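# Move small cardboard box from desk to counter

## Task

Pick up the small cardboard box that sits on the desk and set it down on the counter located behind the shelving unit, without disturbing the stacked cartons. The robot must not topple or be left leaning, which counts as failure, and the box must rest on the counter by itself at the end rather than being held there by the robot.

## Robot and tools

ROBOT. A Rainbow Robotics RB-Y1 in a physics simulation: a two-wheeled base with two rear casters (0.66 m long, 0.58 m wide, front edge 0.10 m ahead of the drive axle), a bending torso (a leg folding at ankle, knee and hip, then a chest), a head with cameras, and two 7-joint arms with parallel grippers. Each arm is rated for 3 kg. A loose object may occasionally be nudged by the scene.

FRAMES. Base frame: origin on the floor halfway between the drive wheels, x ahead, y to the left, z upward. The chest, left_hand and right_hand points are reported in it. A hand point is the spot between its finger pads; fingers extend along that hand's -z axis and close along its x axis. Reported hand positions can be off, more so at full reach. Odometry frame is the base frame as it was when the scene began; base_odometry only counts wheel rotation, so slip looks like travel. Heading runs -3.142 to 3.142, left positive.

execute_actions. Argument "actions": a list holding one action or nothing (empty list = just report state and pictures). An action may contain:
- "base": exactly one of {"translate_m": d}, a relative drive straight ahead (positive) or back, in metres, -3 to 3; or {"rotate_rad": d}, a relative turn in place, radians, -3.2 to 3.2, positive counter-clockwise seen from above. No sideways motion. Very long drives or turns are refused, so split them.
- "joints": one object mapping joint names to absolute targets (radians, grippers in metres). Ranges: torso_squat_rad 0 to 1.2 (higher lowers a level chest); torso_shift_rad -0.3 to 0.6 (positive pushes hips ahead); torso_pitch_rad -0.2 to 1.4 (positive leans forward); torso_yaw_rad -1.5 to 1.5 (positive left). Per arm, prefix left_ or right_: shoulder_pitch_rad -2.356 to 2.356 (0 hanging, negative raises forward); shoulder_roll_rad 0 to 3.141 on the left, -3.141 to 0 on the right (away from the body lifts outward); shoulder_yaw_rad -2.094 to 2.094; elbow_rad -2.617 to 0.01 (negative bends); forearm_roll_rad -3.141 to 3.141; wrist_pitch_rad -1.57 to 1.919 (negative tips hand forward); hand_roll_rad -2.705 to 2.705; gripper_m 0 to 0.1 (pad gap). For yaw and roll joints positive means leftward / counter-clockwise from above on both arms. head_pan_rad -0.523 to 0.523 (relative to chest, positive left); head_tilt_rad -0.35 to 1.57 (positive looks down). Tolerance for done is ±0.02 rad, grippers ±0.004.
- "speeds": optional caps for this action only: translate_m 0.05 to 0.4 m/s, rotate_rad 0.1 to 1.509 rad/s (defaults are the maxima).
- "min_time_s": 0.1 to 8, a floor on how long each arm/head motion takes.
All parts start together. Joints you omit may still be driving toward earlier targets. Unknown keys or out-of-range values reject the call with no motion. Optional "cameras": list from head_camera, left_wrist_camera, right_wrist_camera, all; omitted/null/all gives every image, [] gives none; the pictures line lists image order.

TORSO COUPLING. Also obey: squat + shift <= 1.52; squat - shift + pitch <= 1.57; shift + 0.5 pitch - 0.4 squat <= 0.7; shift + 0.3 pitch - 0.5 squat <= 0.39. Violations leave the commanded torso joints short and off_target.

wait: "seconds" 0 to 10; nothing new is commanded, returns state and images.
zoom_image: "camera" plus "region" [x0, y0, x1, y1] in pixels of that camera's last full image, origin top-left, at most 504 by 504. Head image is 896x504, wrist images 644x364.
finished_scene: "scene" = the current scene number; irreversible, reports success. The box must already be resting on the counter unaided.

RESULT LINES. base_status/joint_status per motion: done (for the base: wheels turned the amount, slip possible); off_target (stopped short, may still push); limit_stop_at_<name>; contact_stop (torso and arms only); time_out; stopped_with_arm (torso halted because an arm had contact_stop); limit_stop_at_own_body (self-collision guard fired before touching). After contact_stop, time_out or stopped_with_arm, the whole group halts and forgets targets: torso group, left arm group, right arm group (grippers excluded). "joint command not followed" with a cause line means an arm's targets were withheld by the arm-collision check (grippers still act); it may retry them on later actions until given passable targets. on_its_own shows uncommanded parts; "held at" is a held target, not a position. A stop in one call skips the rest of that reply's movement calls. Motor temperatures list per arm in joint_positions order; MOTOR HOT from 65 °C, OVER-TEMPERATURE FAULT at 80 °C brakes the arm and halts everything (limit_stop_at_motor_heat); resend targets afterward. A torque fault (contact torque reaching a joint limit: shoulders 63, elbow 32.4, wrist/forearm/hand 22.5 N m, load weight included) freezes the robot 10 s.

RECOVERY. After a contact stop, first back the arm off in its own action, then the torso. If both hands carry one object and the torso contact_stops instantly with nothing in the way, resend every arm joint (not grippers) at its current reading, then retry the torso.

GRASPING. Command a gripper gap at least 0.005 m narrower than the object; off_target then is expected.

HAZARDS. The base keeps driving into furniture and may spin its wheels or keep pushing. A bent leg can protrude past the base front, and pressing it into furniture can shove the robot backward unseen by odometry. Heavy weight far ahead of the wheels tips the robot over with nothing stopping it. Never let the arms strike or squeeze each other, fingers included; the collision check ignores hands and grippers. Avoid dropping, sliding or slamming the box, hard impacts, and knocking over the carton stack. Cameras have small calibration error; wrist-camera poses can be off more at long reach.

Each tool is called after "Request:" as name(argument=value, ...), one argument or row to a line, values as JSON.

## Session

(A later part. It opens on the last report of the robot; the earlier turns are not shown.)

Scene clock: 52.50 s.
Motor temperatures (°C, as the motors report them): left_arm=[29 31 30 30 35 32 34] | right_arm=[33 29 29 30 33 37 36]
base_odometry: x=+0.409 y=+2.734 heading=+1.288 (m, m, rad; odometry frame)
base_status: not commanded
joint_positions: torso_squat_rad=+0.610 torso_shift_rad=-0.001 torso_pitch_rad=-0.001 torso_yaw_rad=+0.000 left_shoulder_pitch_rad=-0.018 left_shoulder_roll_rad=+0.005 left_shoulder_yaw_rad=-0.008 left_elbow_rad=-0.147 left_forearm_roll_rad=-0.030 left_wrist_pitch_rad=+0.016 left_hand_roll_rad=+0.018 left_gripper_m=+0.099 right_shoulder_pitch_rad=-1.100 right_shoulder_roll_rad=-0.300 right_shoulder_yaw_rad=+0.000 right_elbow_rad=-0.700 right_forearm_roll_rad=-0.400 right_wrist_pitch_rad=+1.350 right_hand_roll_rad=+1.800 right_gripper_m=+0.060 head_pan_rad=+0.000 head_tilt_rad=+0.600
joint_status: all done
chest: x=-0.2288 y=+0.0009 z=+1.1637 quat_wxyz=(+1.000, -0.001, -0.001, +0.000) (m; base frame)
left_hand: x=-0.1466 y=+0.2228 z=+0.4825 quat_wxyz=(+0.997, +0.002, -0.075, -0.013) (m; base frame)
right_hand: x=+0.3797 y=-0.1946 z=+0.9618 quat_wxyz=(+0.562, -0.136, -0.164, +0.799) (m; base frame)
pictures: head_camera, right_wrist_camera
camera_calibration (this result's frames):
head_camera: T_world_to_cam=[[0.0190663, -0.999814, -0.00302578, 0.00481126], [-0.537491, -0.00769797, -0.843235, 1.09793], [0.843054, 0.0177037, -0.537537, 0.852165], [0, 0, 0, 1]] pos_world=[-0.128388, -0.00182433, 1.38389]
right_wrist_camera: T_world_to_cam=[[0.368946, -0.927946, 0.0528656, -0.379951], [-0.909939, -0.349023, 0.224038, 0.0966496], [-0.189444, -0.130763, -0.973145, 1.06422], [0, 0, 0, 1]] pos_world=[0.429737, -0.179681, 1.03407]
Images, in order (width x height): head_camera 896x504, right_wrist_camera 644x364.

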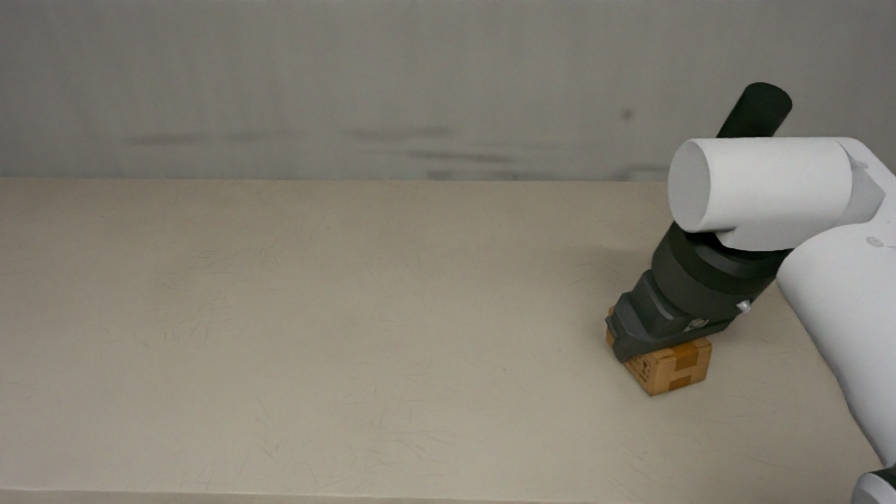

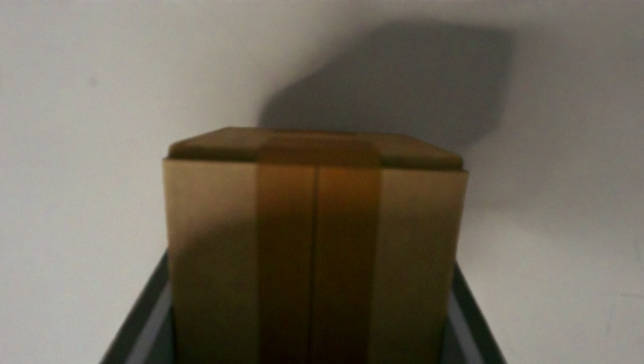

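Request:
execute_actions(
  actions=[
    {"joints":{"torso_squat_rad":0.64}},
  ],
  cameras=[],
)

Request:
execute_actions(
  actions=[
    {"joints":{"right_gripper_m":0.1}},
  ],
  cameras=[],
)

Request:
execute_actions(
  actions=[
    {"joints":{"right_shoulder_pitch_rad":-1.25}},
  ],
  cameras=["head_camera"],
)

Request:
finished_scene(
  scene=1,
)

Scene clock: 53.43 s.
Motor temperatures (°C, as the motors report them): left_arm=[29 31 30 30 35 32 34] | right_arm=[33 29 29 30 33 37 36]
base_odometry: x=+0.409 y=+2.734 heading=+1.288 (m, m, rad; odometry frame)
base_status: not commanded
joint_positions: torso_squat_rad=+0.640 torso_shift_rad=-0.001 torso_pitch_rad=-0.002 torso_yaw_rad=+0.000 left_shoulder_pitch_rad=-0.018 left_shoulder_roll_rad=+0.005 left_shoulder_yaw_rad=-0.008 left_elbow_rad=-0.147 left_forearm_roll_rad=-0.030 left_wrist_pitch_rad=+0.016 left_hand_roll_rad=+0.018 left_gripper_m=+0.099 right_shoulder_pitch_rad=-1.102 right_shoulder_roll_rad=-0.301 right_shoulder_yaw_rad=+0.000 right_elbow_rad=-0.701 right_forearm_roll_rad=-0.400 right_wrist_pitch_rad=+1.350 right_hand_roll_rad=+1.800 right_gripper_m=+0.060 head_pan_rad=+0.000 head_tilt_rad=+0.600
joint_status: all done
chest: x=-0.2292 y=+0.0009 z=+1.1514 quat_wxyz=(+1.000, -0.001, -0.001, +0.000) (m; base frame)
left_hand: x=-0.1465 y=+0.2228 z=+0.4702 quat_wxyz=(+0.997, +0.002, -0.075, -0.013) (m; base frame)
right_hand: x=+0.3801 y=-0.1945 z=+0.9513 quat_wxyz=(+0.562, -0.137, -0.165, +0.799) (m; base frame)
pictures: none
No camera images: the call's "cameras" was empty. Leave "cameras" out to get every camera's image.

Scene clock: 54.47 s.
Motor temperatures (°C, as the motors report them): left_arm=[29 31 30 30 35 32 34] | right_arm=[33 29 29 30 33 37 36]
base_odometry: x=+0.409 y=+2.734 heading=+1.288 (m, m, rad; odometry frame)
base_status: not commanded
joint_positions: torso_squat_rad=+0.640 torso_shift_rad=-0.001 torso_pitch_rad=-0.001 torso_yaw_rad=+0.000 left_shoulder_pitch_rad=-0.018 left_shoulder_roll_rad=+0.005 left_shoulder_yaw_rad=-0.008 left_elbow_rad=-0.147 left_forearm_roll_rad=-0.030 left_wrist_pitch_rad=+0.016 left_hand_roll_rad=+0.018 left_gripper_m=+0.099 right_shoulder_pitch_rad=-1.101 right_shoulder_roll_rad=-0.301 right_shoulder_yaw_rad=+0.000 right_elbow_rad=-0.700 right_forearm_roll_rad=-0.400 right_wrist_pitch_rad=+1.350 right_hand_roll_rad=+1.800 right_gripper_m=+0.100 head_pan_rad=+0.000 head_tilt_rad=+0.600
joint_status: all done
chest: x=-0.2289 y=+0.0009 z=+1.1514 quat_wxyz=(+1.000, -0.001, -0.001, +0.000) (m; base frame)
left_hand: x=-0.1466 y=+0.2228 z=+0.4702 quat_wxyz=(+0.997, +0.002, -0.075, -0.013) (m; base frame)
right_hand: x=+0.3799 y=-0.1947 z=+0.9500 quat_wxyz=(+0.562, -0.136, -0.165, +0.799) (m; base frame)
pictures: none
No camera images: the call's "cameras" was empty. Leave "cameras" out to get every camera's image.

Scene clock: 55.20 s.
Motor temperatures (°C, as the motors report them): left_arm=[29 31 30 30 35 32 34] | right_arm=[33 29 29 30 33 37 36]
base_odometry: x=+0.409 y=+2.734 heading=+1.288 (m, m, rad; odometry frame)
base_status: not commanded
joint_positions: torso_squat_rad=+0.640 torso_shift_rad=-0.001 torso_pitch_rad=-0.001 torso_yaw_rad=+0.000 left_shoulder_pitch_rad=-0.018 left_shoulder_roll_rad=+0.005 left_shoulder_yaw_rad=-0.008 left_elbow_rad=-0.147 left_forearm_roll_rad=-0.030 left_wrist_pitch_rad=+0.016 left_hand_roll_rad=+0.018 left_gripper_m=+0.099 right_shoulder_pitch_rad=-1.251 right_shoulder_roll_rad=-0.300 right_shoulder_yaw_rad=+0.000 right_elbow_rad=-0.700 right_forearm_roll_rad=-0.400 right_wrist_pitch_rad=+1.350 right_hand_roll_rad=+1.800 right_gripper_m=+0.100 head_pan_rad=+0.000 head_tilt_rad=+0.600
joint_status: all done
chest: x=-0.2288 y=+0.0010 z=+1.1514 quat_wxyz=(+1.000, -0.001, -0.001, +0.000) (m; base frame)
left_hand: x=-0.1466 y=+0.2228 z=+0.4702 quat_wxyz=(+0.997, +0.002, -0.075, -0.013) (m; base frame)
right_hand: x=+0.4113 y=-0.1623 z=+1.0380 quat_wxyz=(+0.528, -0.187, -0.207, +0.802) (m; base frame)
pictures: head_camera
camera_calibration (this result's frames):
head_camera: T_world_to_cam=[[0.0190993, -0.999813, -0.00294945, 0.00472215], [-0.537466, -0.00777952, -0.84325, 1.08758], [0.843069, 0.0176907, -0.537514, 0.84554], [0, 0, 0, 1]] pos_world=[-0.128404, -0.00177607, 1.3716]
Images, in order (width x height): head_camera 896x504.

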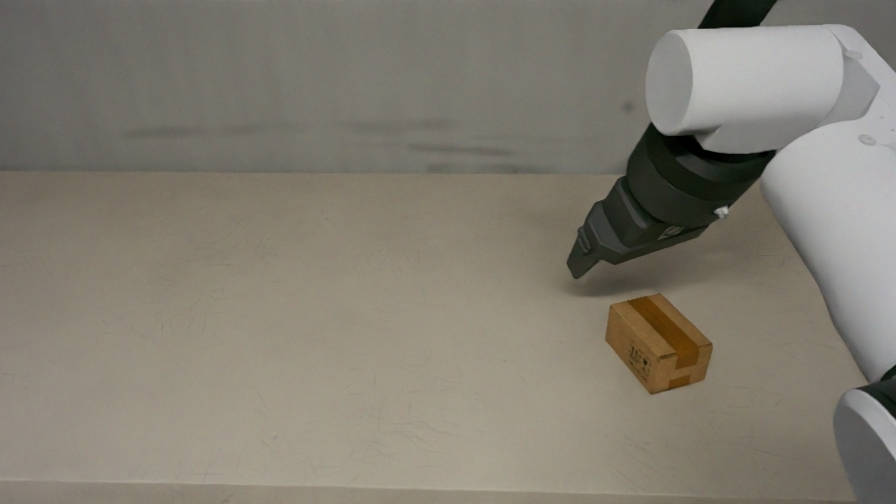

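The scene is finished: the task was done.


## Next scene

The same job, from a new start.

Request:
execute_actions(
  actions=[],
  cameras=["head_camera"],
)

Scene clock: 0.00 s.
Motor temperatures (°C, as the motors report them): left_arm=[29 31 30 30 35 32 34] | right_arm=[31 28 29 30 33 37 36]
base_odometry: x=+0.000 y=+0.000 heading=+0.000 (m, m, rad; odometry frame)
base_status: not commanded
joint_positions: torso_squat_rad=+0.350 torso_shift_rad=-0.001 torso_pitch_rad=-0.001 torso_yaw_rad=+0.000 left_shoulder_pitch_rad=-0.012 left_shoulder_roll_rad=+0.028 left_shoulder_yaw_rad=+0.020 left_elbow_rad=-0.283 left_forearm_roll_rad=-0.053 left_wrist_pitch_rad=+0.027 left_hand_roll_rad=-0.004 left_gripper_m=+0.099 right_shoulder_pitch_rad=+0.008 right_shoulder_roll_rad=-0.027 right_shoulder_yaw_rad=-0.014 right_elbow_rad=-0.181 right_forearm_roll_rad=-0.021 right_wrist_pitch_rad=-0.058 right_hand_roll_rad=+0.042 right_gripper_m=+0.100 head_pan_rad=+0.000 head_tilt_rad=+0.400
joint_status: not commanded
chest: x=-0.2288 y=+0.0010 z=+1.2474 quat_wxyz=(+1.000, -0.001, -0.001, +0.000) (m; base frame)
left_hand: x=-0.0881 y=+0.2436 z=+0.5757 quat_wxyz=(+0.991, +0.019, -0.134, -0.022) (m; base frame)
right_hand: x=-0.1325 y=-0.2427 z=+0.5701 quat_wxyz=(+0.993, -0.017, -0.116, +0.004) (m; base frame)
pictures: head_camera
camera_calibration (this result's frames):
head_camera: T_world_to_cam=[[0.0194651, -0.99981, 0.000794207, -0.000304574], [-0.359665, -0.00774341, -0.933049, 1.3354], [0.932878, 0.0178762, -0.359748, 0.658402], [0, 0, 0, 1]] pos_world=[-0.133907, -0.00173372, 1.48285]
Images, in order (width x height): head_camera 896x504.

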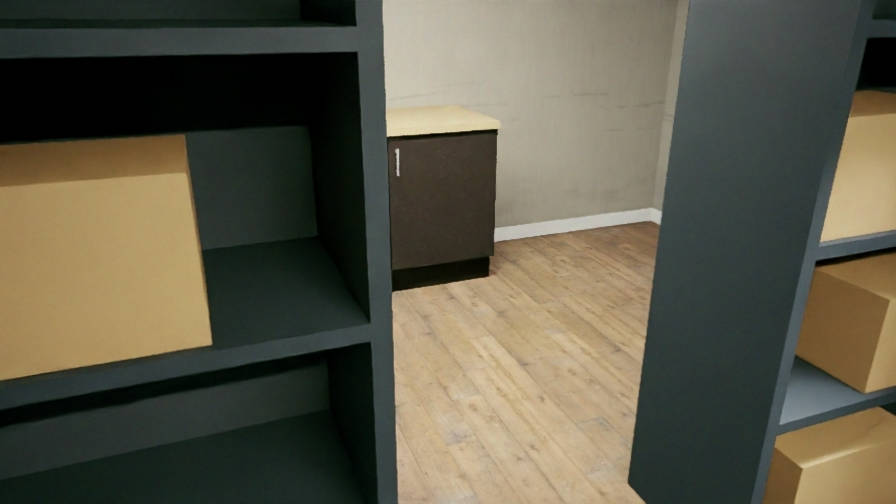

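Request:
execute_actions(
  actions=[
    {"base":{"rotate_rad":-2.7},"joints":{"torso_squat_rad":0.1}},
  ],
  cameras=["head_camera"],
)

Scene clock: 5.20 s.
Motor temperatures (°C, as the motors report them): left_arm=[29 31 30 30 35 32 34] | right_arm=[31 28 29 30 33 37 36]
base_odometry: x=+0.000 y=+0.000 heading=-2.700 (m, m, rad; odometry frame)
base_status: done
joint_positions: torso_squat_rad=+0.100 torso_shift_rad=-0.001 torso_pitch_rad=-0.001 torso_yaw_rad=+0.000 left_shoulder_pitch_rad=-0.012 left_shoulder_roll_rad=+0.028 left_shoulder_yaw_rad=+0.020 left_elbow_rad=-0.283 left_forearm_roll_rad=-0.053 left_wrist_pitch_rad=+0.027 left_hand_roll_rad=-0.004 left_gripper_m=+0.099 right_shoulder_pitch_rad=+0.008 right_shoulder_roll_rad=-0.027 right_shoulder_yaw_rad=-0.014 right_elbow_rad=-0.181 right_forearm_roll_rad=-0.021 right_wrist_pitch_rad=-0.058 right_hand_roll_rad=+0.042 right_gripper_m=+0.100 head_pan_rad=+0.000 head_tilt_rad=+0.400
joint_status: all done
chest: x=-0.2289 y=+0.0010 z=+1.2864 quat_wxyz=(+1.000, -0.001, -0.001, +0.000) (m; base frame)
left_hand: x=-0.0882 y=+0.2437 z=+0.6147 quat_wxyz=(+0.991, +0.019, -0.134, -0.022) (m; base frame)
right_hand: x=-0.1325 y=-0.2426 z=+0.6091 quat_wxyz=(+0.993, -0.017, -0.116, +0.004) (m; base frame)
pictures: head_camera
camera_calibration (this result's frames):
head_camera: T_world_to_cam=[[0.0194658, -0.99981, 0.000801824, -0.000306775], [-0.359604, -0.0077496, -0.933073, 1.37179], [0.932902, 0.0178746, -0.359687, 0.67244], [0, 0, 0, 1]] pos_world=[-0.134015, -0.00169556, 1.52184]
Images, in order (width x height): head_camera 896x504.

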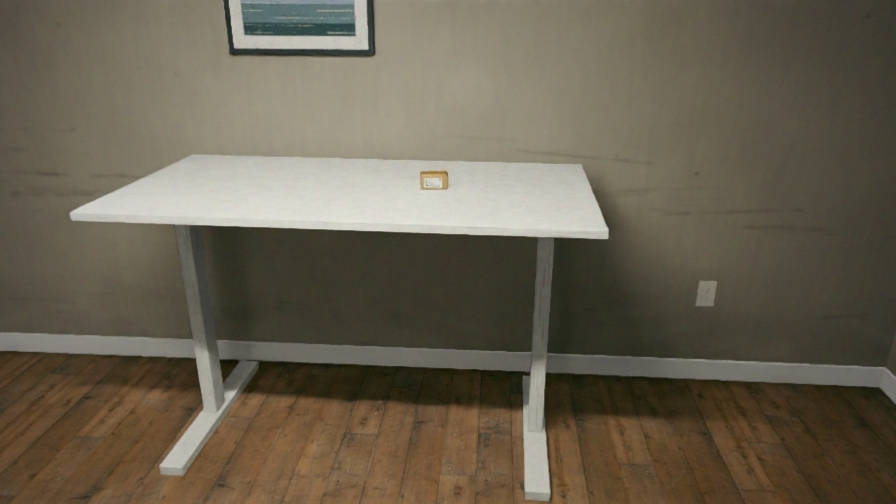

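Request:
execute_actions(
  actions=[
    {"base":{"rotate_rad":0.15},"joints":{"head_tilt_rad":0.8,"right_shoulder_pitch_rad":-1.3,"right_shoulder_roll_rad":-0.3,"right_shoulder_yaw_rad":0,"right_elbow_rad":-0.5,"right_forearm_roll_rad":-0.35,"right_wrist_pitch_rad":1.65,"right_hand_roll_rad":-0.3,"left_shoulder_pitch_rad":0.2}},
  ],
  cameras=[],
)

Request:
execute_actions(
  actions=[
    {"base":{"translate_m":1.45}},
  ],
  cameras=["head_camera","right_wrist_camera"],
)

Scene clock: 7.50 s.
Motor temperatures (°C, as the motors report them): left_arm=[29 31 30 30 35 32 34] | right_arm=[31 28 29 30 33 37 36]
base_odometry: x=+0.000 y=+0.000 heading=-2.550 (m, m, rad; odometry frame)
base_status: done
joint_positions: torso_squat_rad=+0.100 torso_shift_rad=-0.001 torso_pitch_rad=-0.001 torso_yaw_rad=+0.000 left_shoulder_pitch_rad=+0.200 left_shoulder_roll_rad=+0.028 left_shoulder_yaw_rad=+0.020 left_elbow_rad=-0.283 left_forearm_roll_rad=-0.053 left_wrist_pitch_rad=+0.027 left_hand_roll_rad=-0.004 left_gripper_m=+0.099 right_shoulder_pitch_rad=-1.301 right_shoulder_roll_rad=-0.300 right_shoulder_yaw_rad=+0.000 right_elbow_rad=-0.500 right_forearm_roll_rad=-0.350 right_wrist_pitch_rad=+1.650 right_hand_roll_rad=-0.300 right_gripper_m=+0.100 head_pan_rad=+0.000 head_tilt_rad=+0.800
joint_status: all done
chest: x=-0.2289 y=+0.0011 z=+1.2864 quat_wxyz=(+1.000, -0.001, -0.001, +0.000) (m; base frame)
left_hand: x=-0.2419 y=+0.2482 z=+0.6019 quat_wxyz=(+0.999, +0.021, -0.034, +0.012) (m; base frame)
right_hand: x=+0.3290 y=-0.1954 z=+1.1154 quat_wxyz=(+0.994, +0.016, -0.060, -0.088) (m; base frame)
pictures: none
No camera images: the call's "cameras" was empty. Leave "cameras" out to get every camera's image.

Scene clock: 12.60 s.
Motor temperatures (°C, as the motors report them): left_arm=[29 31 30 30 35 32 34] | right_arm=[31 28 29 30 33 37 36]
base_odometry: x=-1.205 y=-0.807 heading=-2.551 (m, m, rad; odometry frame)
base_status: done
joint_positions: torso_squat_rad=+0.100 torso_shift_rad=-0.001 torso_pitch_rad=-0.001 torso_yaw_rad=+0.000 left_shoulder_pitch_rad=+0.200 left_shoulder_roll_rad=+0.028 left_shoulder_yaw_rad=+0.020 left_elbow_rad=-0.283 left_forearm_roll_rad=-0.053 left_wrist_pitch_rad=+0.027 left_hand_roll_rad=-0.004 left_gripper_m=+0.099 right_shoulder_pitch_rad=-1.300 right_shoulder_roll_rad=-0.300 right_shoulder_yaw_rad=+0.000 right_elbow_rad=-0.500 right_forearm_roll_rad=-0.350 right_wrist_pitch_rad=+1.650 right_hand_roll_rad=-0.300 right_gripper_m=+0.100 head_pan_rad=+0.000 head_tilt_rad=+0.800
joint_status: not commanded
chest: x=-0.2289 y=+0.0011 z=+1.2864 quat_wxyz=(+1.000, -0.001, -0.001, +0.000) (m; base frame)
left_hand: x=-0.2419 y=+0.2482 z=+0.6019 quat_wxyz=(+0.999, +0.021, -0.034, +0.012) (m; base frame)
right_hand: x=+0.3289 y=-0.1955 z=+1.1153 quat_wxyz=(+0.994, +0.016, -0.059, -0.088) (m; base frame)
pictures: head_camera, right_wrist_camera
camera_calibration (this result's frames):
head_camera: T_world_to_cam=[[0.0176943, -0.999821, -0.00662691, 0.0103922], [-0.694365, -0.007519, -0.719584, 0.985113], [0.719406, 0.017334, -0.694374, 1.1257], [0, 0, 0, 1]] pos_world=[-0.125993, -0.00171549, 1.4906]
right_wrist_camera: T_world_to_cam=[[-0.984528, 0.13252, -0.11464, 0.469169], [0.03063, 0.774327, 0.632043, -0.52903], [0.172527, 0.618753, -0.766407, 1.00067], [0, 0, 0, 1]] pos_world=[0.305471, -0.271701, 1.15508]
Images, in order (width x height): head_camera 896x504, right_wrist_camera 644x364.

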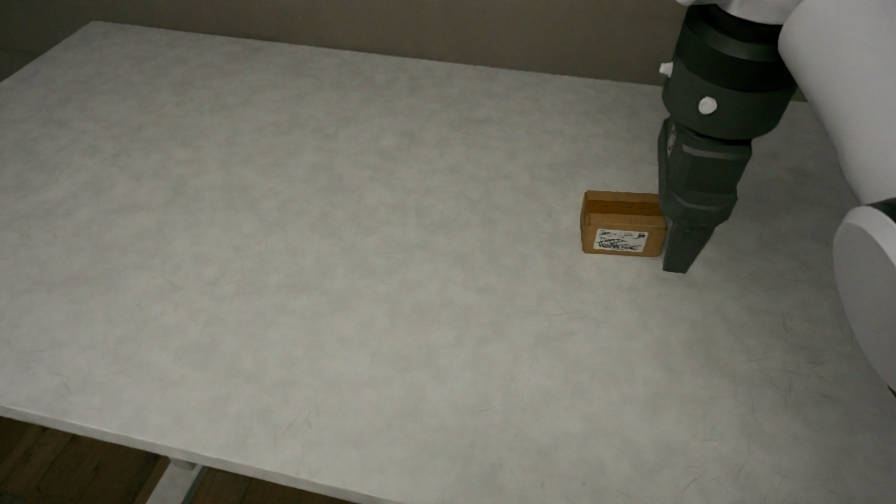

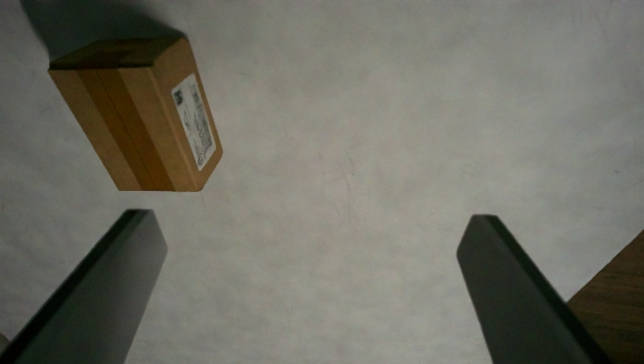

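Request:
execute_actions(
  actions=[
    {"base":{"translate_m":0.125},"joints":{"torso_squat_rad":0.38,"right_hand_roll_rad":-0.22}},
  ],
  cameras=["head_camera","right_wrist_camera"],
)

Scene clock: 14.57 s.
Motor temperatures (°C, as the motors report them): left_arm=[29 31 30 30 35 32 34] | right_arm=[32 28 29 30 33 37 36]
base_odometry: x=-1.309 y=-0.877 heading=-2.552 (m, m, rad; odometry frame)
base_status: done
joint_positions: torso_squat_rad=+0.380 torso_shift_rad=-0.001 torso_pitch_rad=-0.001 torso_yaw_rad=+0.000 left_shoulder_pitch_rad=+0.200 left_shoulder_roll_rad=+0.028 left_shoulder_yaw_rad=+0.020 left_elbow_rad=-0.283 left_forearm_roll_rad=-0.053 left_wrist_pitch_rad=+0.027 left_hand_roll_rad=-0.004 left_gripper_m=+0.099 right_shoulder_pitch_rad=-1.300 right_shoulder_roll_rad=-0.300 right_shoulder_yaw_rad=+0.000 right_elbow_rad=-0.500 right_forearm_roll_rad=-0.350 right_wrist_pitch_rad=+1.650 right_hand_roll_rad=-0.220 right_gripper_m=+0.100 head_pan_rad=+0.000 head_tilt_rad=+0.800
joint_status: all done
chest: x=-0.2289 y=+0.0010 z=+1.2400 quat_wxyz=(+1.000, -0.001, -0.001, +0.000) (m; base frame)
left_hand: x=-0.2418 y=+0.2482 z=+0.5554 quat_wxyz=(+0.999, +0.021, -0.034, +0.012) (m; base frame)
right_hand: x=+0.3289 y=-0.1955 z=+1.0689 quat_wxyz=(+0.997, +0.013, -0.060, -0.049) (m; base frame)
pictures: head_camera, right_wrist_camera
camera_calibration (this result's frames):
head_camera: T_world_to_cam=[[0.0176817, -0.999822, -0.00665363, 0.0100559], [-0.694281, -0.00748905, -0.719665, 0.951799], [0.719486, 0.0173444, -0.69429, 1.09339], [0, 0, 0, 1]] pos_world=[-0.126041, -0.00178206, 1.44417]
right_wrist_camera: T_world_to_cam=[[-0.991684, 0.0530511, -0.117257, 0.453459], [-0.0321037, 0.780321, 0.624555, -0.469846], [0.124632, 0.623125, -0.772128, 0.987892], [0, 0, 0, 1]] pos_world=[0.311482, -0.273006, 1.1094]
Images, in order (width x height): head_camera 896x504, right_wrist_camera 644x364.

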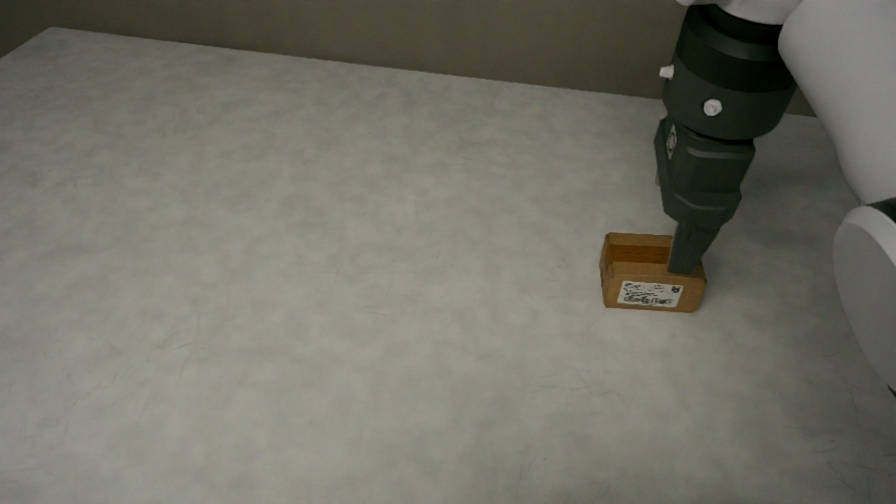

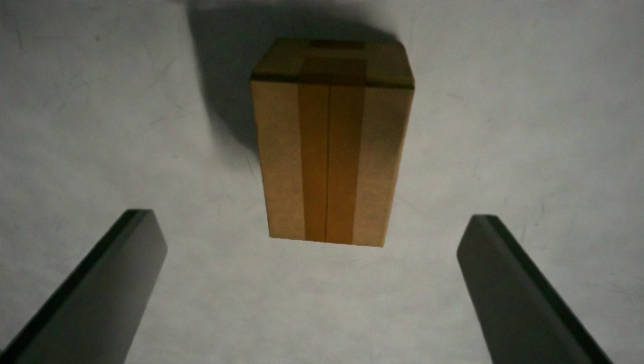

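Request:
execute_actions(
  actions=[
    {"joints":{"torso_squat_rad":0.63}},
  ],
  cameras=[],
)

Request:
execute_actions(
  actions=[
    {"joints":{"right_gripper_m":0.045}},
  ],
  cameras=["head_camera","right_wrist_camera"],
)

Request:
execute_actions(
  actions=[
    {"base":{"translate_m":-0.85},"joints":{"torso_squat_rad":0.25,"head_tilt_rad":0.6}},
  ],
  cameras=[],
)

Request:
execute_actions(
  actions=[
    {"base":{"rotate_rad":2.45}},
  ],
  cameras=["head_camera"],
)

Scene clock: 16.53 s.
Motor temperatures (°C, as the motors report them): left_arm=[29 31 30 30 35 32 34] | right_arm=[32 28 29 30 33 37 36]
base_odometry: x=-1.309 y=-0.877 heading=-2.553 (m, m, rad; odometry frame)
base_status: not commanded
joint_positions: torso_squat_rad=+0.630 torso_shift_rad=-0.001 torso_pitch_rad=-0.002 torso_yaw_rad=+0.000 left_shoulder_pitch_rad=+0.200 left_shoulder_roll_rad=+0.028 left_shoulder_yaw_rad=+0.020 left_elbow_rad=-0.283 left_forearm_roll_rad=-0.053 left_wrist_pitch_rad=+0.027 left_hand_roll_rad=-0.004 left_gripper_m=+0.099 right_shoulder_pitch_rad=-1.303 right_shoulder_roll_rad=-0.301 right_shoulder_yaw_rad=+0.000 right_elbow_rad=-0.501 right_forearm_roll_rad=-0.350 right_wrist_pitch_rad=+1.650 right_hand_roll_rad=-0.220 right_gripper_m=+0.100 head_pan_rad=+0.000 head_tilt_rad=+0.800
joint_status: all done
chest: x=-0.2293 y=+0.0010 z=+1.1555 quat_wxyz=(+1.000, -0.001, -0.001, +0.000) (m; base frame)
left_hand: x=-0.2416 y=+0.2481 z=+0.4709 quat_wxyz=(+0.999, +0.021, -0.034, +0.012) (m; base frame)
right_hand: x=+0.3294 y=-0.1956 z=+0.9865 quat_wxyz=(+0.997, +0.013, -0.062, -0.048) (m; base frame)
pictures: none
No camera images: the call's "cameras" was empty. Leave "cameras" out to get every camera's image.

Scene clock: 17.57 s.
Motor temperatures (°C, as the motors report them): left_arm=[29 31 30 30 35 32 34] | right_arm=[32 28 29 30 33 37 36]
base_odometry: x=-1.309 y=-0.877 heading=-2.553 (m, m, rad; odometry frame)
base_status: not commanded
joint_positions: torso_squat_rad=+0.630 torso_shift_rad=-0.001 torso_pitch_rad=-0.001 torso_yaw_rad=+0.000 left_shoulder_pitch_rad=+0.200 left_shoulder_roll_rad=+0.028 left_shoulder_yaw_rad=+0.020 left_elbow_rad=-0.283 left_forearm_roll_rad=-0.053 left_wrist_pitch_rad=+0.027 left_hand_roll_rad=-0.004 left_gripper_m=+0.099 right_shoulder_pitch_rad=-1.301 right_shoulder_roll_rad=-0.301 right_shoulder_yaw_rad=+0.000 right_elbow_rad=-0.500 right_forearm_roll_rad=-0.350 right_wrist_pitch_rad=+1.650 right_hand_roll_rad=-0.220 right_gripper_m=+0.060 head_pan_rad=+0.000 head_tilt_rad=+0.800
joint_status: right_gripper_m off_target (ended at +0.060, target +0.045)
chest: x=-0.2289 y=+0.0010 z=+1.1555 quat_wxyz=(+1.000, -0.001, -0.001, +0.000) (m; base frame)
left_hand: x=-0.2417 y=+0.2481 z=+0.4710 quat_wxyz=(+0.999, +0.021, -0.034, +0.012) (m; base frame)
right_hand: x=+0.3291 y=-0.1959 z=+0.9849 quat_wxyz=(+0.997, +0.013, -0.060, -0.049) (m; base frame)
pictures: head_camera, right_wrist_camera
camera_calibration (this result's frames):
head_camera: T_world_to_cam=[[0.017678, -0.999822, -0.00655675, 0.00935721], [-0.694168, -0.00755346, -0.719773, 0.891144], [0.719596, 0.0172756, -0.694178, 1.03467], [0, 0, 0, 1]] pos_world=[-0.126106, -0.0017878, 1.35973]
right_wrist_camera: T_world_to_cam=[[-0.991551, 0.0534119, -0.11821, 0.444792], [-0.0323869, 0.780496, 0.624322, -0.416792], [0.125609, 0.622875, -0.772171, 0.922935], [0, 0, 0, 1]] pos_world=[0.311607, -0.273326, 1.02546]
Images, in order (width x height): head_camera 896x504, right_wrist_camera 644x364.

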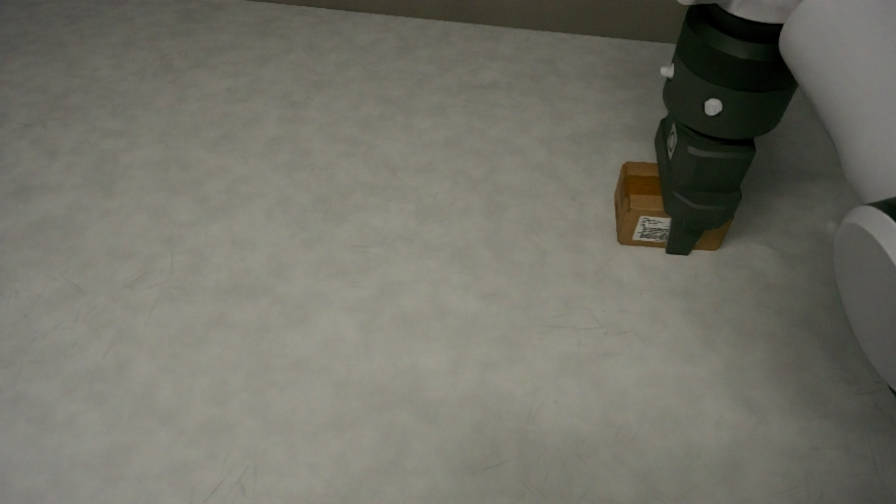

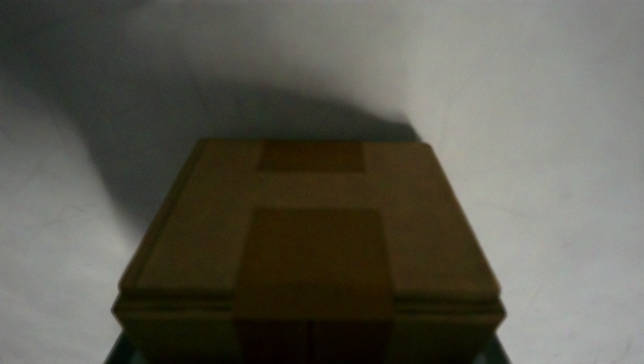

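Scene clock: 21.27 s.
Motor temperatures (°C, as the motors report them): left_arm=[29 31 30 30 35 32 34] | right_arm=[32 29 29 30 33 37 36]
base_odometry: x=-0.602 y=-0.405 heading=-2.554 (m, m, rad; odometry frame)
base_status: done
joint_positions: torso_squat_rad=+0.250 torso_shift_rad=-0.001 torso_pitch_rad=-0.001 torso_yaw_rad=+0.000 left_shoulder_pitch_rad=+0.200 left_shoulder_roll_rad=+0.028 left_shoulder_yaw_rad=+0.020 left_elbow_rad=-0.283 left_forearm_roll_rad=-0.053 left_wrist_pitch_rad=+0.027 left_hand_roll_rad=-0.004 left_gripper_m=+0.099 right_shoulder_pitch_rad=-1.300 right_shoulder_roll_rad=-0.300 right_shoulder_yaw_rad=+0.000 right_elbow_rad=-0.500 right_forearm_roll_rad=-0.350 right_wrist_pitch_rad=+1.650 right_hand_roll_rad=-0.220 right_gripper_m=+0.060 head_pan_rad=+0.000 head_tilt_rad=+0.600
joint_status: all done
chest: x=-0.2289 y=+0.0010 z=+1.2682 quat_wxyz=(+1.000, -0.001, -0.001, +0.000) (m; base frame)
left_hand: x=-0.2418 y=+0.2482 z=+0.5836 quat_wxyz=(+0.999, +0.021, -0.034, +0.012) (m; base frame)
right_hand: x=+0.3289 y=-0.1958 z=+1.0970 quat_wxyz=(+0.997, +0.013, -0.060, -0.049) (m; base frame)
pictures: none
No camera images: the call's "cameras" was empty. Leave "cameras" out to get every camera's image.

Scene clock: 26.03 s.
Motor temperatures (°C, as the motors report them): left_arm=[29 31 30 30 35 32 34] | right_arm=[32 29 29 30 33 37 36]
base_odometry: x=-0.601 y=-0.405 heading=-0.105 (m, m, rad; odometry frame)
base_status: done
joint_positions: torso_squat_rad=+0.250 torso_shift_rad=-0.001 torso_pitch_rad=-0.001 torso_yaw_rad=+0.000 left_shoulder_pitch_rad=+0.200 left_shoulder_roll_rad=+0.028 left_shoulder_yaw_rad=+0.020 left_elbow_rad=-0.283 left_forearm_roll_rad=-0.053 left_wrist_pitch_rad=+0.027 left_hand_roll_rad=-0.004 left_gripper_m=+0.099 right_shoulder_pitch_rad=-1.300 right_shoulder_roll_rad=-0.300 right_shoulder_yaw_rad=+0.000 right_elbow_rad=-0.500 right_forearm_roll_rad=-0.350 right_wrist_pitch_rad=+1.650 right_hand_roll_rad=-0.220 right_gripper_m=+0.060 head_pan_rad=+0.000 head_tilt_rad=+0.600
joint_status: not commanded
chest: x=-0.2289 y=+0.0010 z=+1.2682 quat_wxyz=(+1.000, -0.001, -0.001, +0.000) (m; base frame)
left_hand: x=-0.2418 y=+0.2482 z=+0.5836 quat_wxyz=(+0.999, +0.021, -0.034, +0.012) (m; base frame)
right_hand: x=+0.3289 y=-0.1958 z=+1.0970 quat_wxyz=(+0.997, +0.013, -0.060, -0.049) (m; base frame)
pictures: head_camera
camera_calibration (this result's frames):
head_camera: T_world_to_cam=[[0.0189368, -0.999816, -0.00303122, 0.00519286], [-0.537508, -0.00762409, -0.843224, 1.18596], [0.843046, 0.0175973, -0.537554, 0.908425], [0, 0, 0, 1]] pos_world=[-0.128479, -0.00175203, 1.48837]
Images, in order (width x height): head_camera 896x504.

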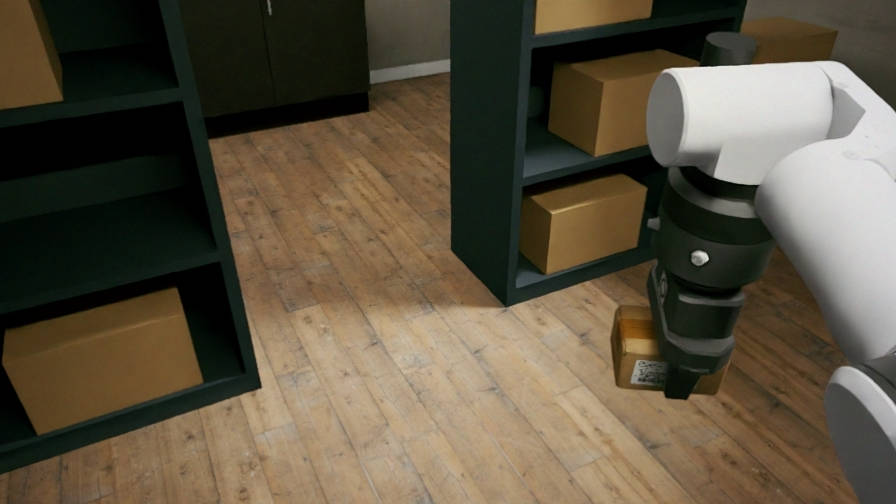

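Request:
execute_actions(
  actions=[
    {"base":{"translate_m":1.16}},
  ],
  cameras=[],
)

Request:
execute_actions(
  actions=[
    {"base":{"rotate_rad":0.5}},
  ],
  cameras=["head_camera"],
)

Request:
execute_actions(
  actions=[
    {"base":{"translate_m":2.0}},
  ],
  cameras=["head_camera"],
)

Scene clock: 30.67 s.
Motor temperatures (°C, as the motors report them): left_arm=[29 31 30 30 35 32 34] | right_arm=[32 29 29 30 33 37 36]
base_odometry: x=+0.552 y=-0.526 heading=-0.104 (m, m, rad; odometry frame)
base_status: done
joint_positions: torso_squat_rad=+0.250 torso_shift_rad=-0.001 torso_pitch_rad=-0.001 torso_yaw_rad=+0.000 left_shoulder_pitch_rad=+0.200 left_shoulder_roll_rad=+0.028 left_shoulder_yaw_rad=+0.020 left_elbow_rad=-0.283 left_forearm_roll_rad=-0.053 left_wrist_pitch_rad=+0.027 left_hand_roll_rad=-0.004 left_gripper_m=+0.099 right_shoulder_pitch_rad=-1.300 right_shoulder_roll_rad=-0.300 right_shoulder_yaw_rad=+0.000 right_elbow_rad=-0.500 right_forearm_roll_rad=-0.350 right_wrist_pitch_rad=+1.650 right_hand_roll_rad=-0.220 right_gripper_m=+0.060 head_pan_rad=+0.000 head_tilt_rad=+0.600
joint_status: not commanded
chest: x=-0.2289 y=+0.0010 z=+1.2682 quat_wxyz=(+1.000, -0.001, -0.001, +0.000) (m; base frame)
left_hand: x=-0.2418 y=+0.2482 z=+0.5836 quat_wxyz=(+0.999, +0.021, -0.034, +0.012) (m; base frame)
right_hand: x=+0.3289 y=-0.1958 z=+1.0969 quat_wxyz=(+0.997, +0.013, -0.060, -0.049) (m; base frame)
pictures: none
No camera images: the call's "cameras" was empty. Leave "cameras" out to get every camera's image.

Scene clock: 33.00 s.
Motor temperatures (°C, as the motors report them): left_arm=[29 31 30 30 35 32 34] | right_arm=[32 29 29 30 33 37 36]
base_odometry: x=+0.552 y=-0.526 heading=+0.396 (m, m, rad; odometry frame)
base_status: done
joint_positions: torso_squat_rad=+0.250 torso_shift_rad=-0.001 torso_pitch_rad=-0.001 torso_yaw_rad=+0.000 left_shoulder_pitch_rad=+0.200 left_shoulder_roll_rad=+0.028 left_shoulder_yaw_rad=+0.020 left_elbow_rad=-0.283 left_forearm_roll_rad=-0.053 left_wrist_pitch_rad=+0.027 left_hand_roll_rad=-0.004 left_gripper_m=+0.099 right_shoulder_pitch_rad=-1.300 right_shoulder_roll_rad=-0.300 right_shoulder_yaw_rad=+0.000 right_elbow_rad=-0.500 right_forearm_roll_rad=-0.350 right_wrist_pitch_rad=+1.650 right_hand_roll_rad=-0.220 right_gripper_m=+0.060 head_pan_rad=+0.000 head_tilt_rad=+0.600
joint_status: not commanded
chest: x=-0.2289 y=+0.0010 z=+1.2682 quat_wxyz=(+1.000, -0.001, -0.001, +0.000) (m; base frame)
left_hand: x=-0.2418 y=+0.2482 z=+0.5836 quat_wxyz=(+0.999, +0.021, -0.034, +0.012) (m; base frame)
right_hand: x=+0.3289 y=-0.1958 z=+1.0969 quat_wxyz=(+0.997, +0.013, -0.060, -0.049) (m; base frame)
pictures: head_camera
camera_calibration (this result's frames):
head_camera: T_world_to_cam=[[0.0189366, -0.999816, -0.00307116, 0.00521216], [-0.537585, -0.00759191, -0.843176, 1.18591], [0.842997, 0.0176179, -0.53763, 0.908465], [0, 0, 0, 1]] pos_world=[-0.128403, -0.0017907, 1.48837]
Images, in order (width x height): head_camera 896x504.

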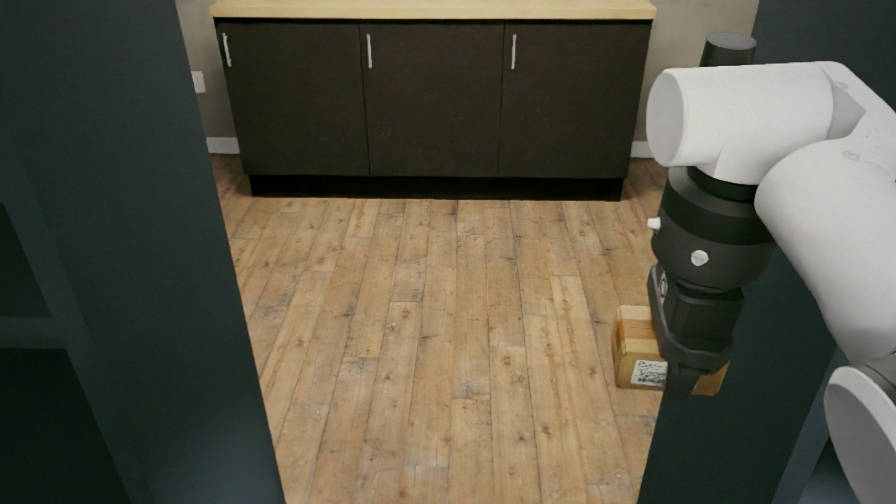

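Scene clock: 39.57 s.
Motor temperatures (°C, as the motors report them): left_arm=[29 31 30 30 35 32 34] | right_arm=[33 29 29 30 33 37 36]
base_odometry: x=+2.397 y=+0.246 heading=+0.397 (m, m, rad; odometry frame)
base_status: done
joint_positions: torso_squat_rad=+0.250 torso_shift_rad=-0.001 torso_pitch_rad=-0.001 torso_yaw_rad=+0.000 left_shoulder_pitch_rad=+0.200 left_shoulder_roll_rad=+0.028 left_shoulder_yaw_rad=+0.020 left_elbow_rad=-0.283 left_forearm_roll_rad=-0.053 left_wrist_pitch_rad=+0.027 left_hand_roll_rad=-0.004 left_gripper_m=+0.099 right_shoulder_pitch_rad=-1.300 right_shoulder_roll_rad=-0.300 right_shoulder_yaw_rad=+0.000 right_elbow_rad=-0.500 right_forearm_roll_rad=-0.350 right_wrist_pitch_rad=+1.650 right_hand_roll_rad=-0.220 right_gripper_m=+0.060 head_pan_rad=+0.000 head_tilt_rad=+0.600
joint_status: not commanded
chest: x=-0.2289 y=+0.0010 z=+1.2682 quat_wxyz=(+1.000, -0.001, -0.001, +0.000) (m; base frame)
left_hand: x=-0.2418 y=+0.2482 z=+0.5836 quat_wxyz=(+0.999, +0.021, -0.034, +0.012) (m; base frame)
right_hand: x=+0.3289 y=-0.1958 z=+1.0969 quat_wxyz=(+0.997, +0.013, -0.060, -0.049) (m; base frame)
pictures: head_camera
camera_calibration (this result's frames):
head_camera: T_world_to_cam=[[0.018939, -0.999816, -0.00306366, 0.00521034], [-0.537586, -0.00759954, -0.843174, 1.18591], [0.842996, 0.0176158, -0.537631, 0.908465], [0, 0, 0, 1]] pos_world=[-0.128401, -0.00178162, 1.48837]
Images, in order (width x height): head_camera 896x504.

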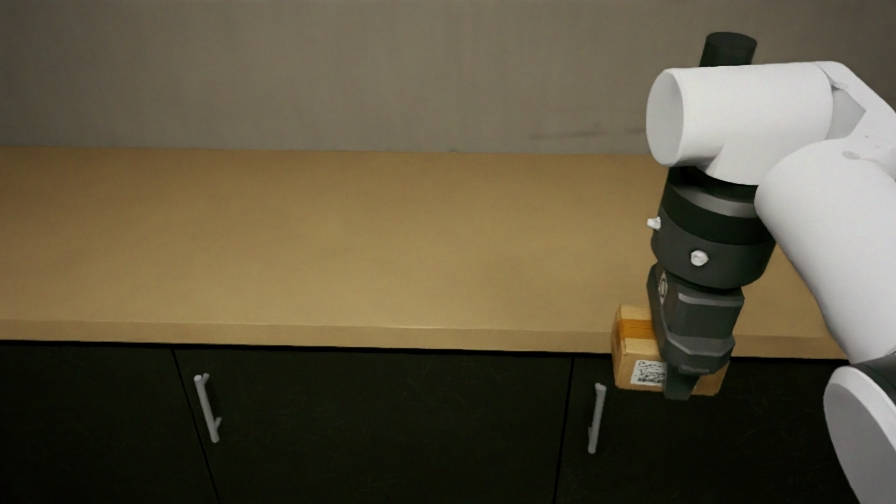

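Request:
execute_actions(
  actions=[
    {"base":{"translate_m":0.38},"joints":{"torso_squat_rad":0.66,"head_tilt_rad":0.8}},
  ],
  cameras=[],
)

Request:
execute_actions(
  actions=[
    {"joints":{"torso_squat_rad":0.71}},
  ],
  cameras=["head_camera","right_wrist_camera"],
)

Scene clock: 42.10 s.
Motor temperatures (°C, as the motors report them): left_arm=[29 31 30 30 35 32 34] | right_arm=[33 29 29 30 33 37 36]
base_odometry: x=+2.747 y=+0.393 heading=+0.397 (m, m, rad; odometry frame)
base_status: done
joint_positions: torso_squat_rad=+0.660 torso_shift_rad=-0.001 torso_pitch_rad=-0.001 torso_yaw_rad=+0.000 left_shoulder_pitch_rad=+0.200 left_shoulder_roll_rad=+0.028 left_shoulder_yaw_rad=+0.020 left_elbow_rad=-0.283 left_forearm_roll_rad=-0.053 left_wrist_pitch_rad=+0.027 left_hand_roll_rad=-0.004 left_gripper_m=+0.099 right_shoulder_pitch_rad=-1.300 right_shoulder_roll_rad=-0.300 right_shoulder_yaw_rad=+0.000 right_elbow_rad=-0.500 right_forearm_roll_rad=-0.350 right_wrist_pitch_rad=+1.650 right_hand_roll_rad=-0.220 right_gripper_m=+0.060 head_pan_rad=+0.000 head_tilt_rad=+0.800
joint_status: all done
chest: x=-0.2287 y=+0.0009 z=+1.1429 quat_wxyz=(+1.000, -0.001, -0.001, +0.000) (m; base frame)
left_hand: x=-0.2417 y=+0.2481 z=+0.4584 quat_wxyz=(+0.999, +0.021, -0.034, +0.012) (m; base frame)
right_hand: x=+0.3290 y=-0.1959 z=+0.9716 quat_wxyz=(+0.997, +0.013, -0.060, -0.049) (m; base frame)
pictures: none
No camera images: the call's "cameras" was empty. Leave "cameras" out to get every camera's image.

Scene clock: 42.97 s.
Motor temperatures (°C, as the motors report them): left_arm=[29 31 30 30 35 32 34] | right_arm=[33 29 29 30 33 37 36]
base_odometry: x=+2.747 y=+0.393 heading=+0.397 (m, m, rad; odometry frame)
base_status: not commanded
joint_positions: torso_squat_rad=+0.710 torso_shift_rad=-0.001 torso_pitch_rad=-0.001 torso_yaw_rad=+0.000 left_shoulder_pitch_rad=+0.200 left_shoulder_roll_rad=+0.028 left_shoulder_yaw_rad=+0.020 left_elbow_rad=-0.283 left_forearm_roll_rad=-0.053 left_wrist_pitch_rad=+0.027 left_hand_roll_rad=-0.004 left_gripper_m=+0.099 right_shoulder_pitch_rad=-1.300 right_shoulder_roll_rad=-0.300 right_shoulder_yaw_rad=+0.000 right_elbow_rad=-0.500 right_forearm_roll_rad=-0.350 right_wrist_pitch_rad=+1.650 right_hand_roll_rad=-0.220 right_gripper_m=+0.060 head_pan_rad=+0.000 head_tilt_rad=+0.800
joint_status: all done
chest: x=-0.2288 y=+0.0009 z=+1.1208 quat_wxyz=(+1.000, -0.001, -0.001, +0.000) (m; base frame)
left_hand: x=-0.2416 y=+0.2481 z=+0.4362 quat_wxyz=(+0.999, +0.021, -0.034, +0.012) (m; base frame)
right_hand: x=+0.3290 y=-0.1959 z=+0.9495 quat_wxyz=(+0.997, +0.013, -0.060, -0.049) (m; base frame)
pictures: head_camera, right_wrist_camera
camera_calibration (this result's frames):
head_camera: T_world_to_cam=[[0.0176753, -0.999821, -0.00670073, 0.00918195], [-0.694302, -0.0074512, -0.719645, 0.866048], [0.719467, 0.0173723, -0.69431, 1.01057], [0, 0, 0, 1]] pos_world=[-0.125935, -0.00192253, 1.32496]
right_wrist_camera: T_world_to_cam=[[-0.991693, 0.0534124, -0.117011, 0.439381], [-0.0316581, 0.780365, 0.624522, -0.395149], [0.124669, 0.623039, -0.772192, 0.896006], [0, 0, 0, 1]] pos_world=[0.311518, -0.273355, 0.990081]
Images, in order (width x height): head_camera 896x504, right_wrist_camera 644x364.

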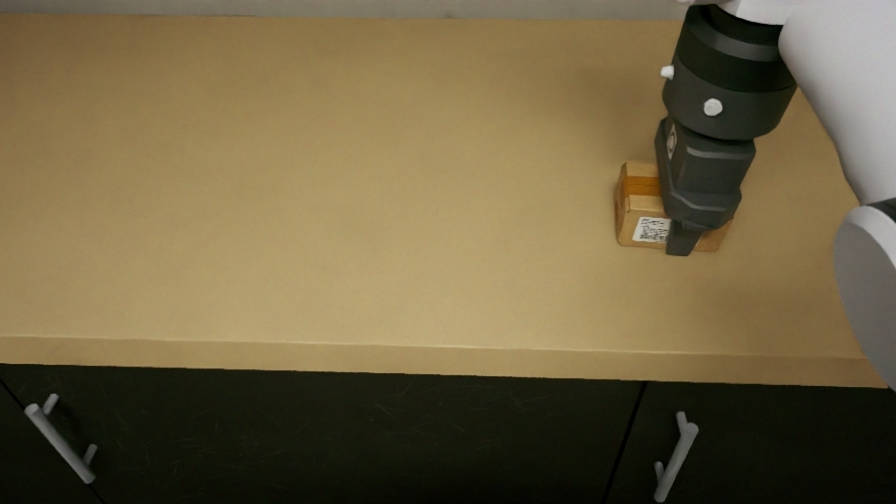

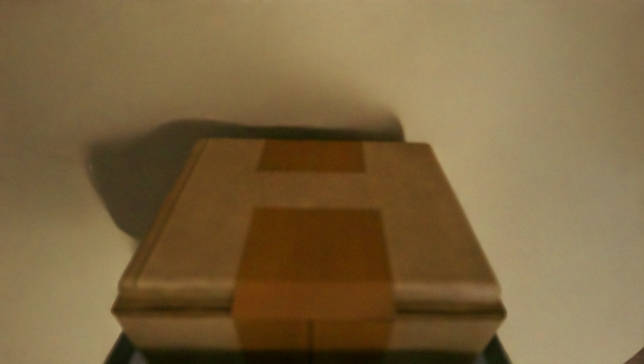

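Request:
execute_actions(
  actions=[
    {"joints":{"torso_squat_rad":0.72,"right_gripper_m":0.085}},
  ],
  cameras=[],
)

Request:
execute_actions(
  actions=[
    {"joints":{"torso_squat_rad":0.55}},
  ],
  cameras=[],
)

Request:
finished_scene(
  scene=2,
)

Scene clock: 50.60 s.
Motor temperatures (°C, as the motors report them): left_arm=[29 31 30 30 35 32 34] | right_arm=[33 29 29 30 33 37 36]
base_odometry: x=+2.747 y=+0.393 heading=+0.397 (m, m, rad; odometry frame)
base_status: not commanded
joint_positions: torso_squat_rad=+0.720 torso_shift_rad=-0.001 torso_pitch_rad=-0.001 torso_yaw_rad=+0.000 left_shoulder_pitch_rad=+0.200 left_shoulder_roll_rad=+0.028 left_shoulder_yaw_rad=+0.020 left_elbow_rad=-0.283 left_forearm_roll_rad=-0.053 left_wrist_pitch_rad=+0.027 left_hand_roll_rad=-0.004 left_gripper_m=+0.099 right_shoulder_pitch_rad=-1.302 right_shoulder_roll_rad=-0.300 right_shoulder_yaw_rad=+0.000 right_elbow_rad=-0.501 right_forearm_roll_rad=-0.350 right_wrist_pitch_rad=+1.650 right_hand_roll_rad=-0.220 right_gripper_m=+0.085 head_pan_rad=+0.000 head_tilt_rad=+0.800
joint_status: all done
chest: x=-0.2288 y=+0.0009 z=+1.1162 quat_wxyz=(+1.000, -0.001, -0.001, +0.000) (m; base frame)
left_hand: x=-0.2416 y=+0.2481 z=+0.4317 quat_wxyz=(+0.999, +0.021, -0.034, +0.012) (m; base frame)
right_hand: x=+0.3294 y=-0.1956 z=+0.9459 quat_wxyz=(+0.997, +0.013, -0.061, -0.049) (m; base frame)
pictures: none
No camera images: the call's "cameras" was empty. Leave "cameras" out to get every camera's image.

Scene clock: 52.00 s.
Motor temperatures (°C, as the motors report them): left_arm=[29 31 30 30 35 32 34] | right_arm=[33 29 29 30 33 37 36]
base_odometry: x=+2.747 y=+0.393 heading=+0.397 (m, m, rad; odometry frame)
base_status: not commanded
joint_positions: torso_squat_rad=+0.550 torso_shift_rad=-0.001 torso_pitch_rad=-0.001 torso_yaw_rad=+0.000 left_shoulder_pitch_rad=+0.200 left_shoulder_roll_rad=+0.028 left_shoulder_yaw_rad=+0.020 left_elbow_rad=-0.283 left_forearm_roll_rad=-0.053 left_wrist_pitch_rad=+0.027 left_hand_roll_rad=-0.004 left_gripper_m=+0.099 right_shoulder_pitch_rad=-1.300 right_shoulder_roll_rad=-0.300 right_shoulder_yaw_rad=+0.000 right_elbow_rad=-0.500 right_forearm_roll_rad=-0.350 right_wrist_pitch_rad=+1.650 right_hand_roll_rad=-0.220 right_gripper_m=+0.085 head_pan_rad=+0.000 head_tilt_rad=+0.800
joint_status: all done
chest: x=-0.2288 y=+0.0009 z=+1.1867 quat_wxyz=(+1.000, -0.001, -0.001, +0.000) (m; base frame)
left_hand: x=-0.2417 y=+0.2481 z=+0.5022 quat_wxyz=(+0.999, +0.021, -0.034, +0.012) (m; base frame)
right_hand: x=+0.3291 y=-0.1958 z=+1.0156 quat_wxyz=(+0.997, +0.013, -0.060, -0.049) (m; base frame)
pictures: none
No camera images: the call's "cameras" was empty. Leave "cameras" out to get every camera's image.

The scene is finished: the task was done.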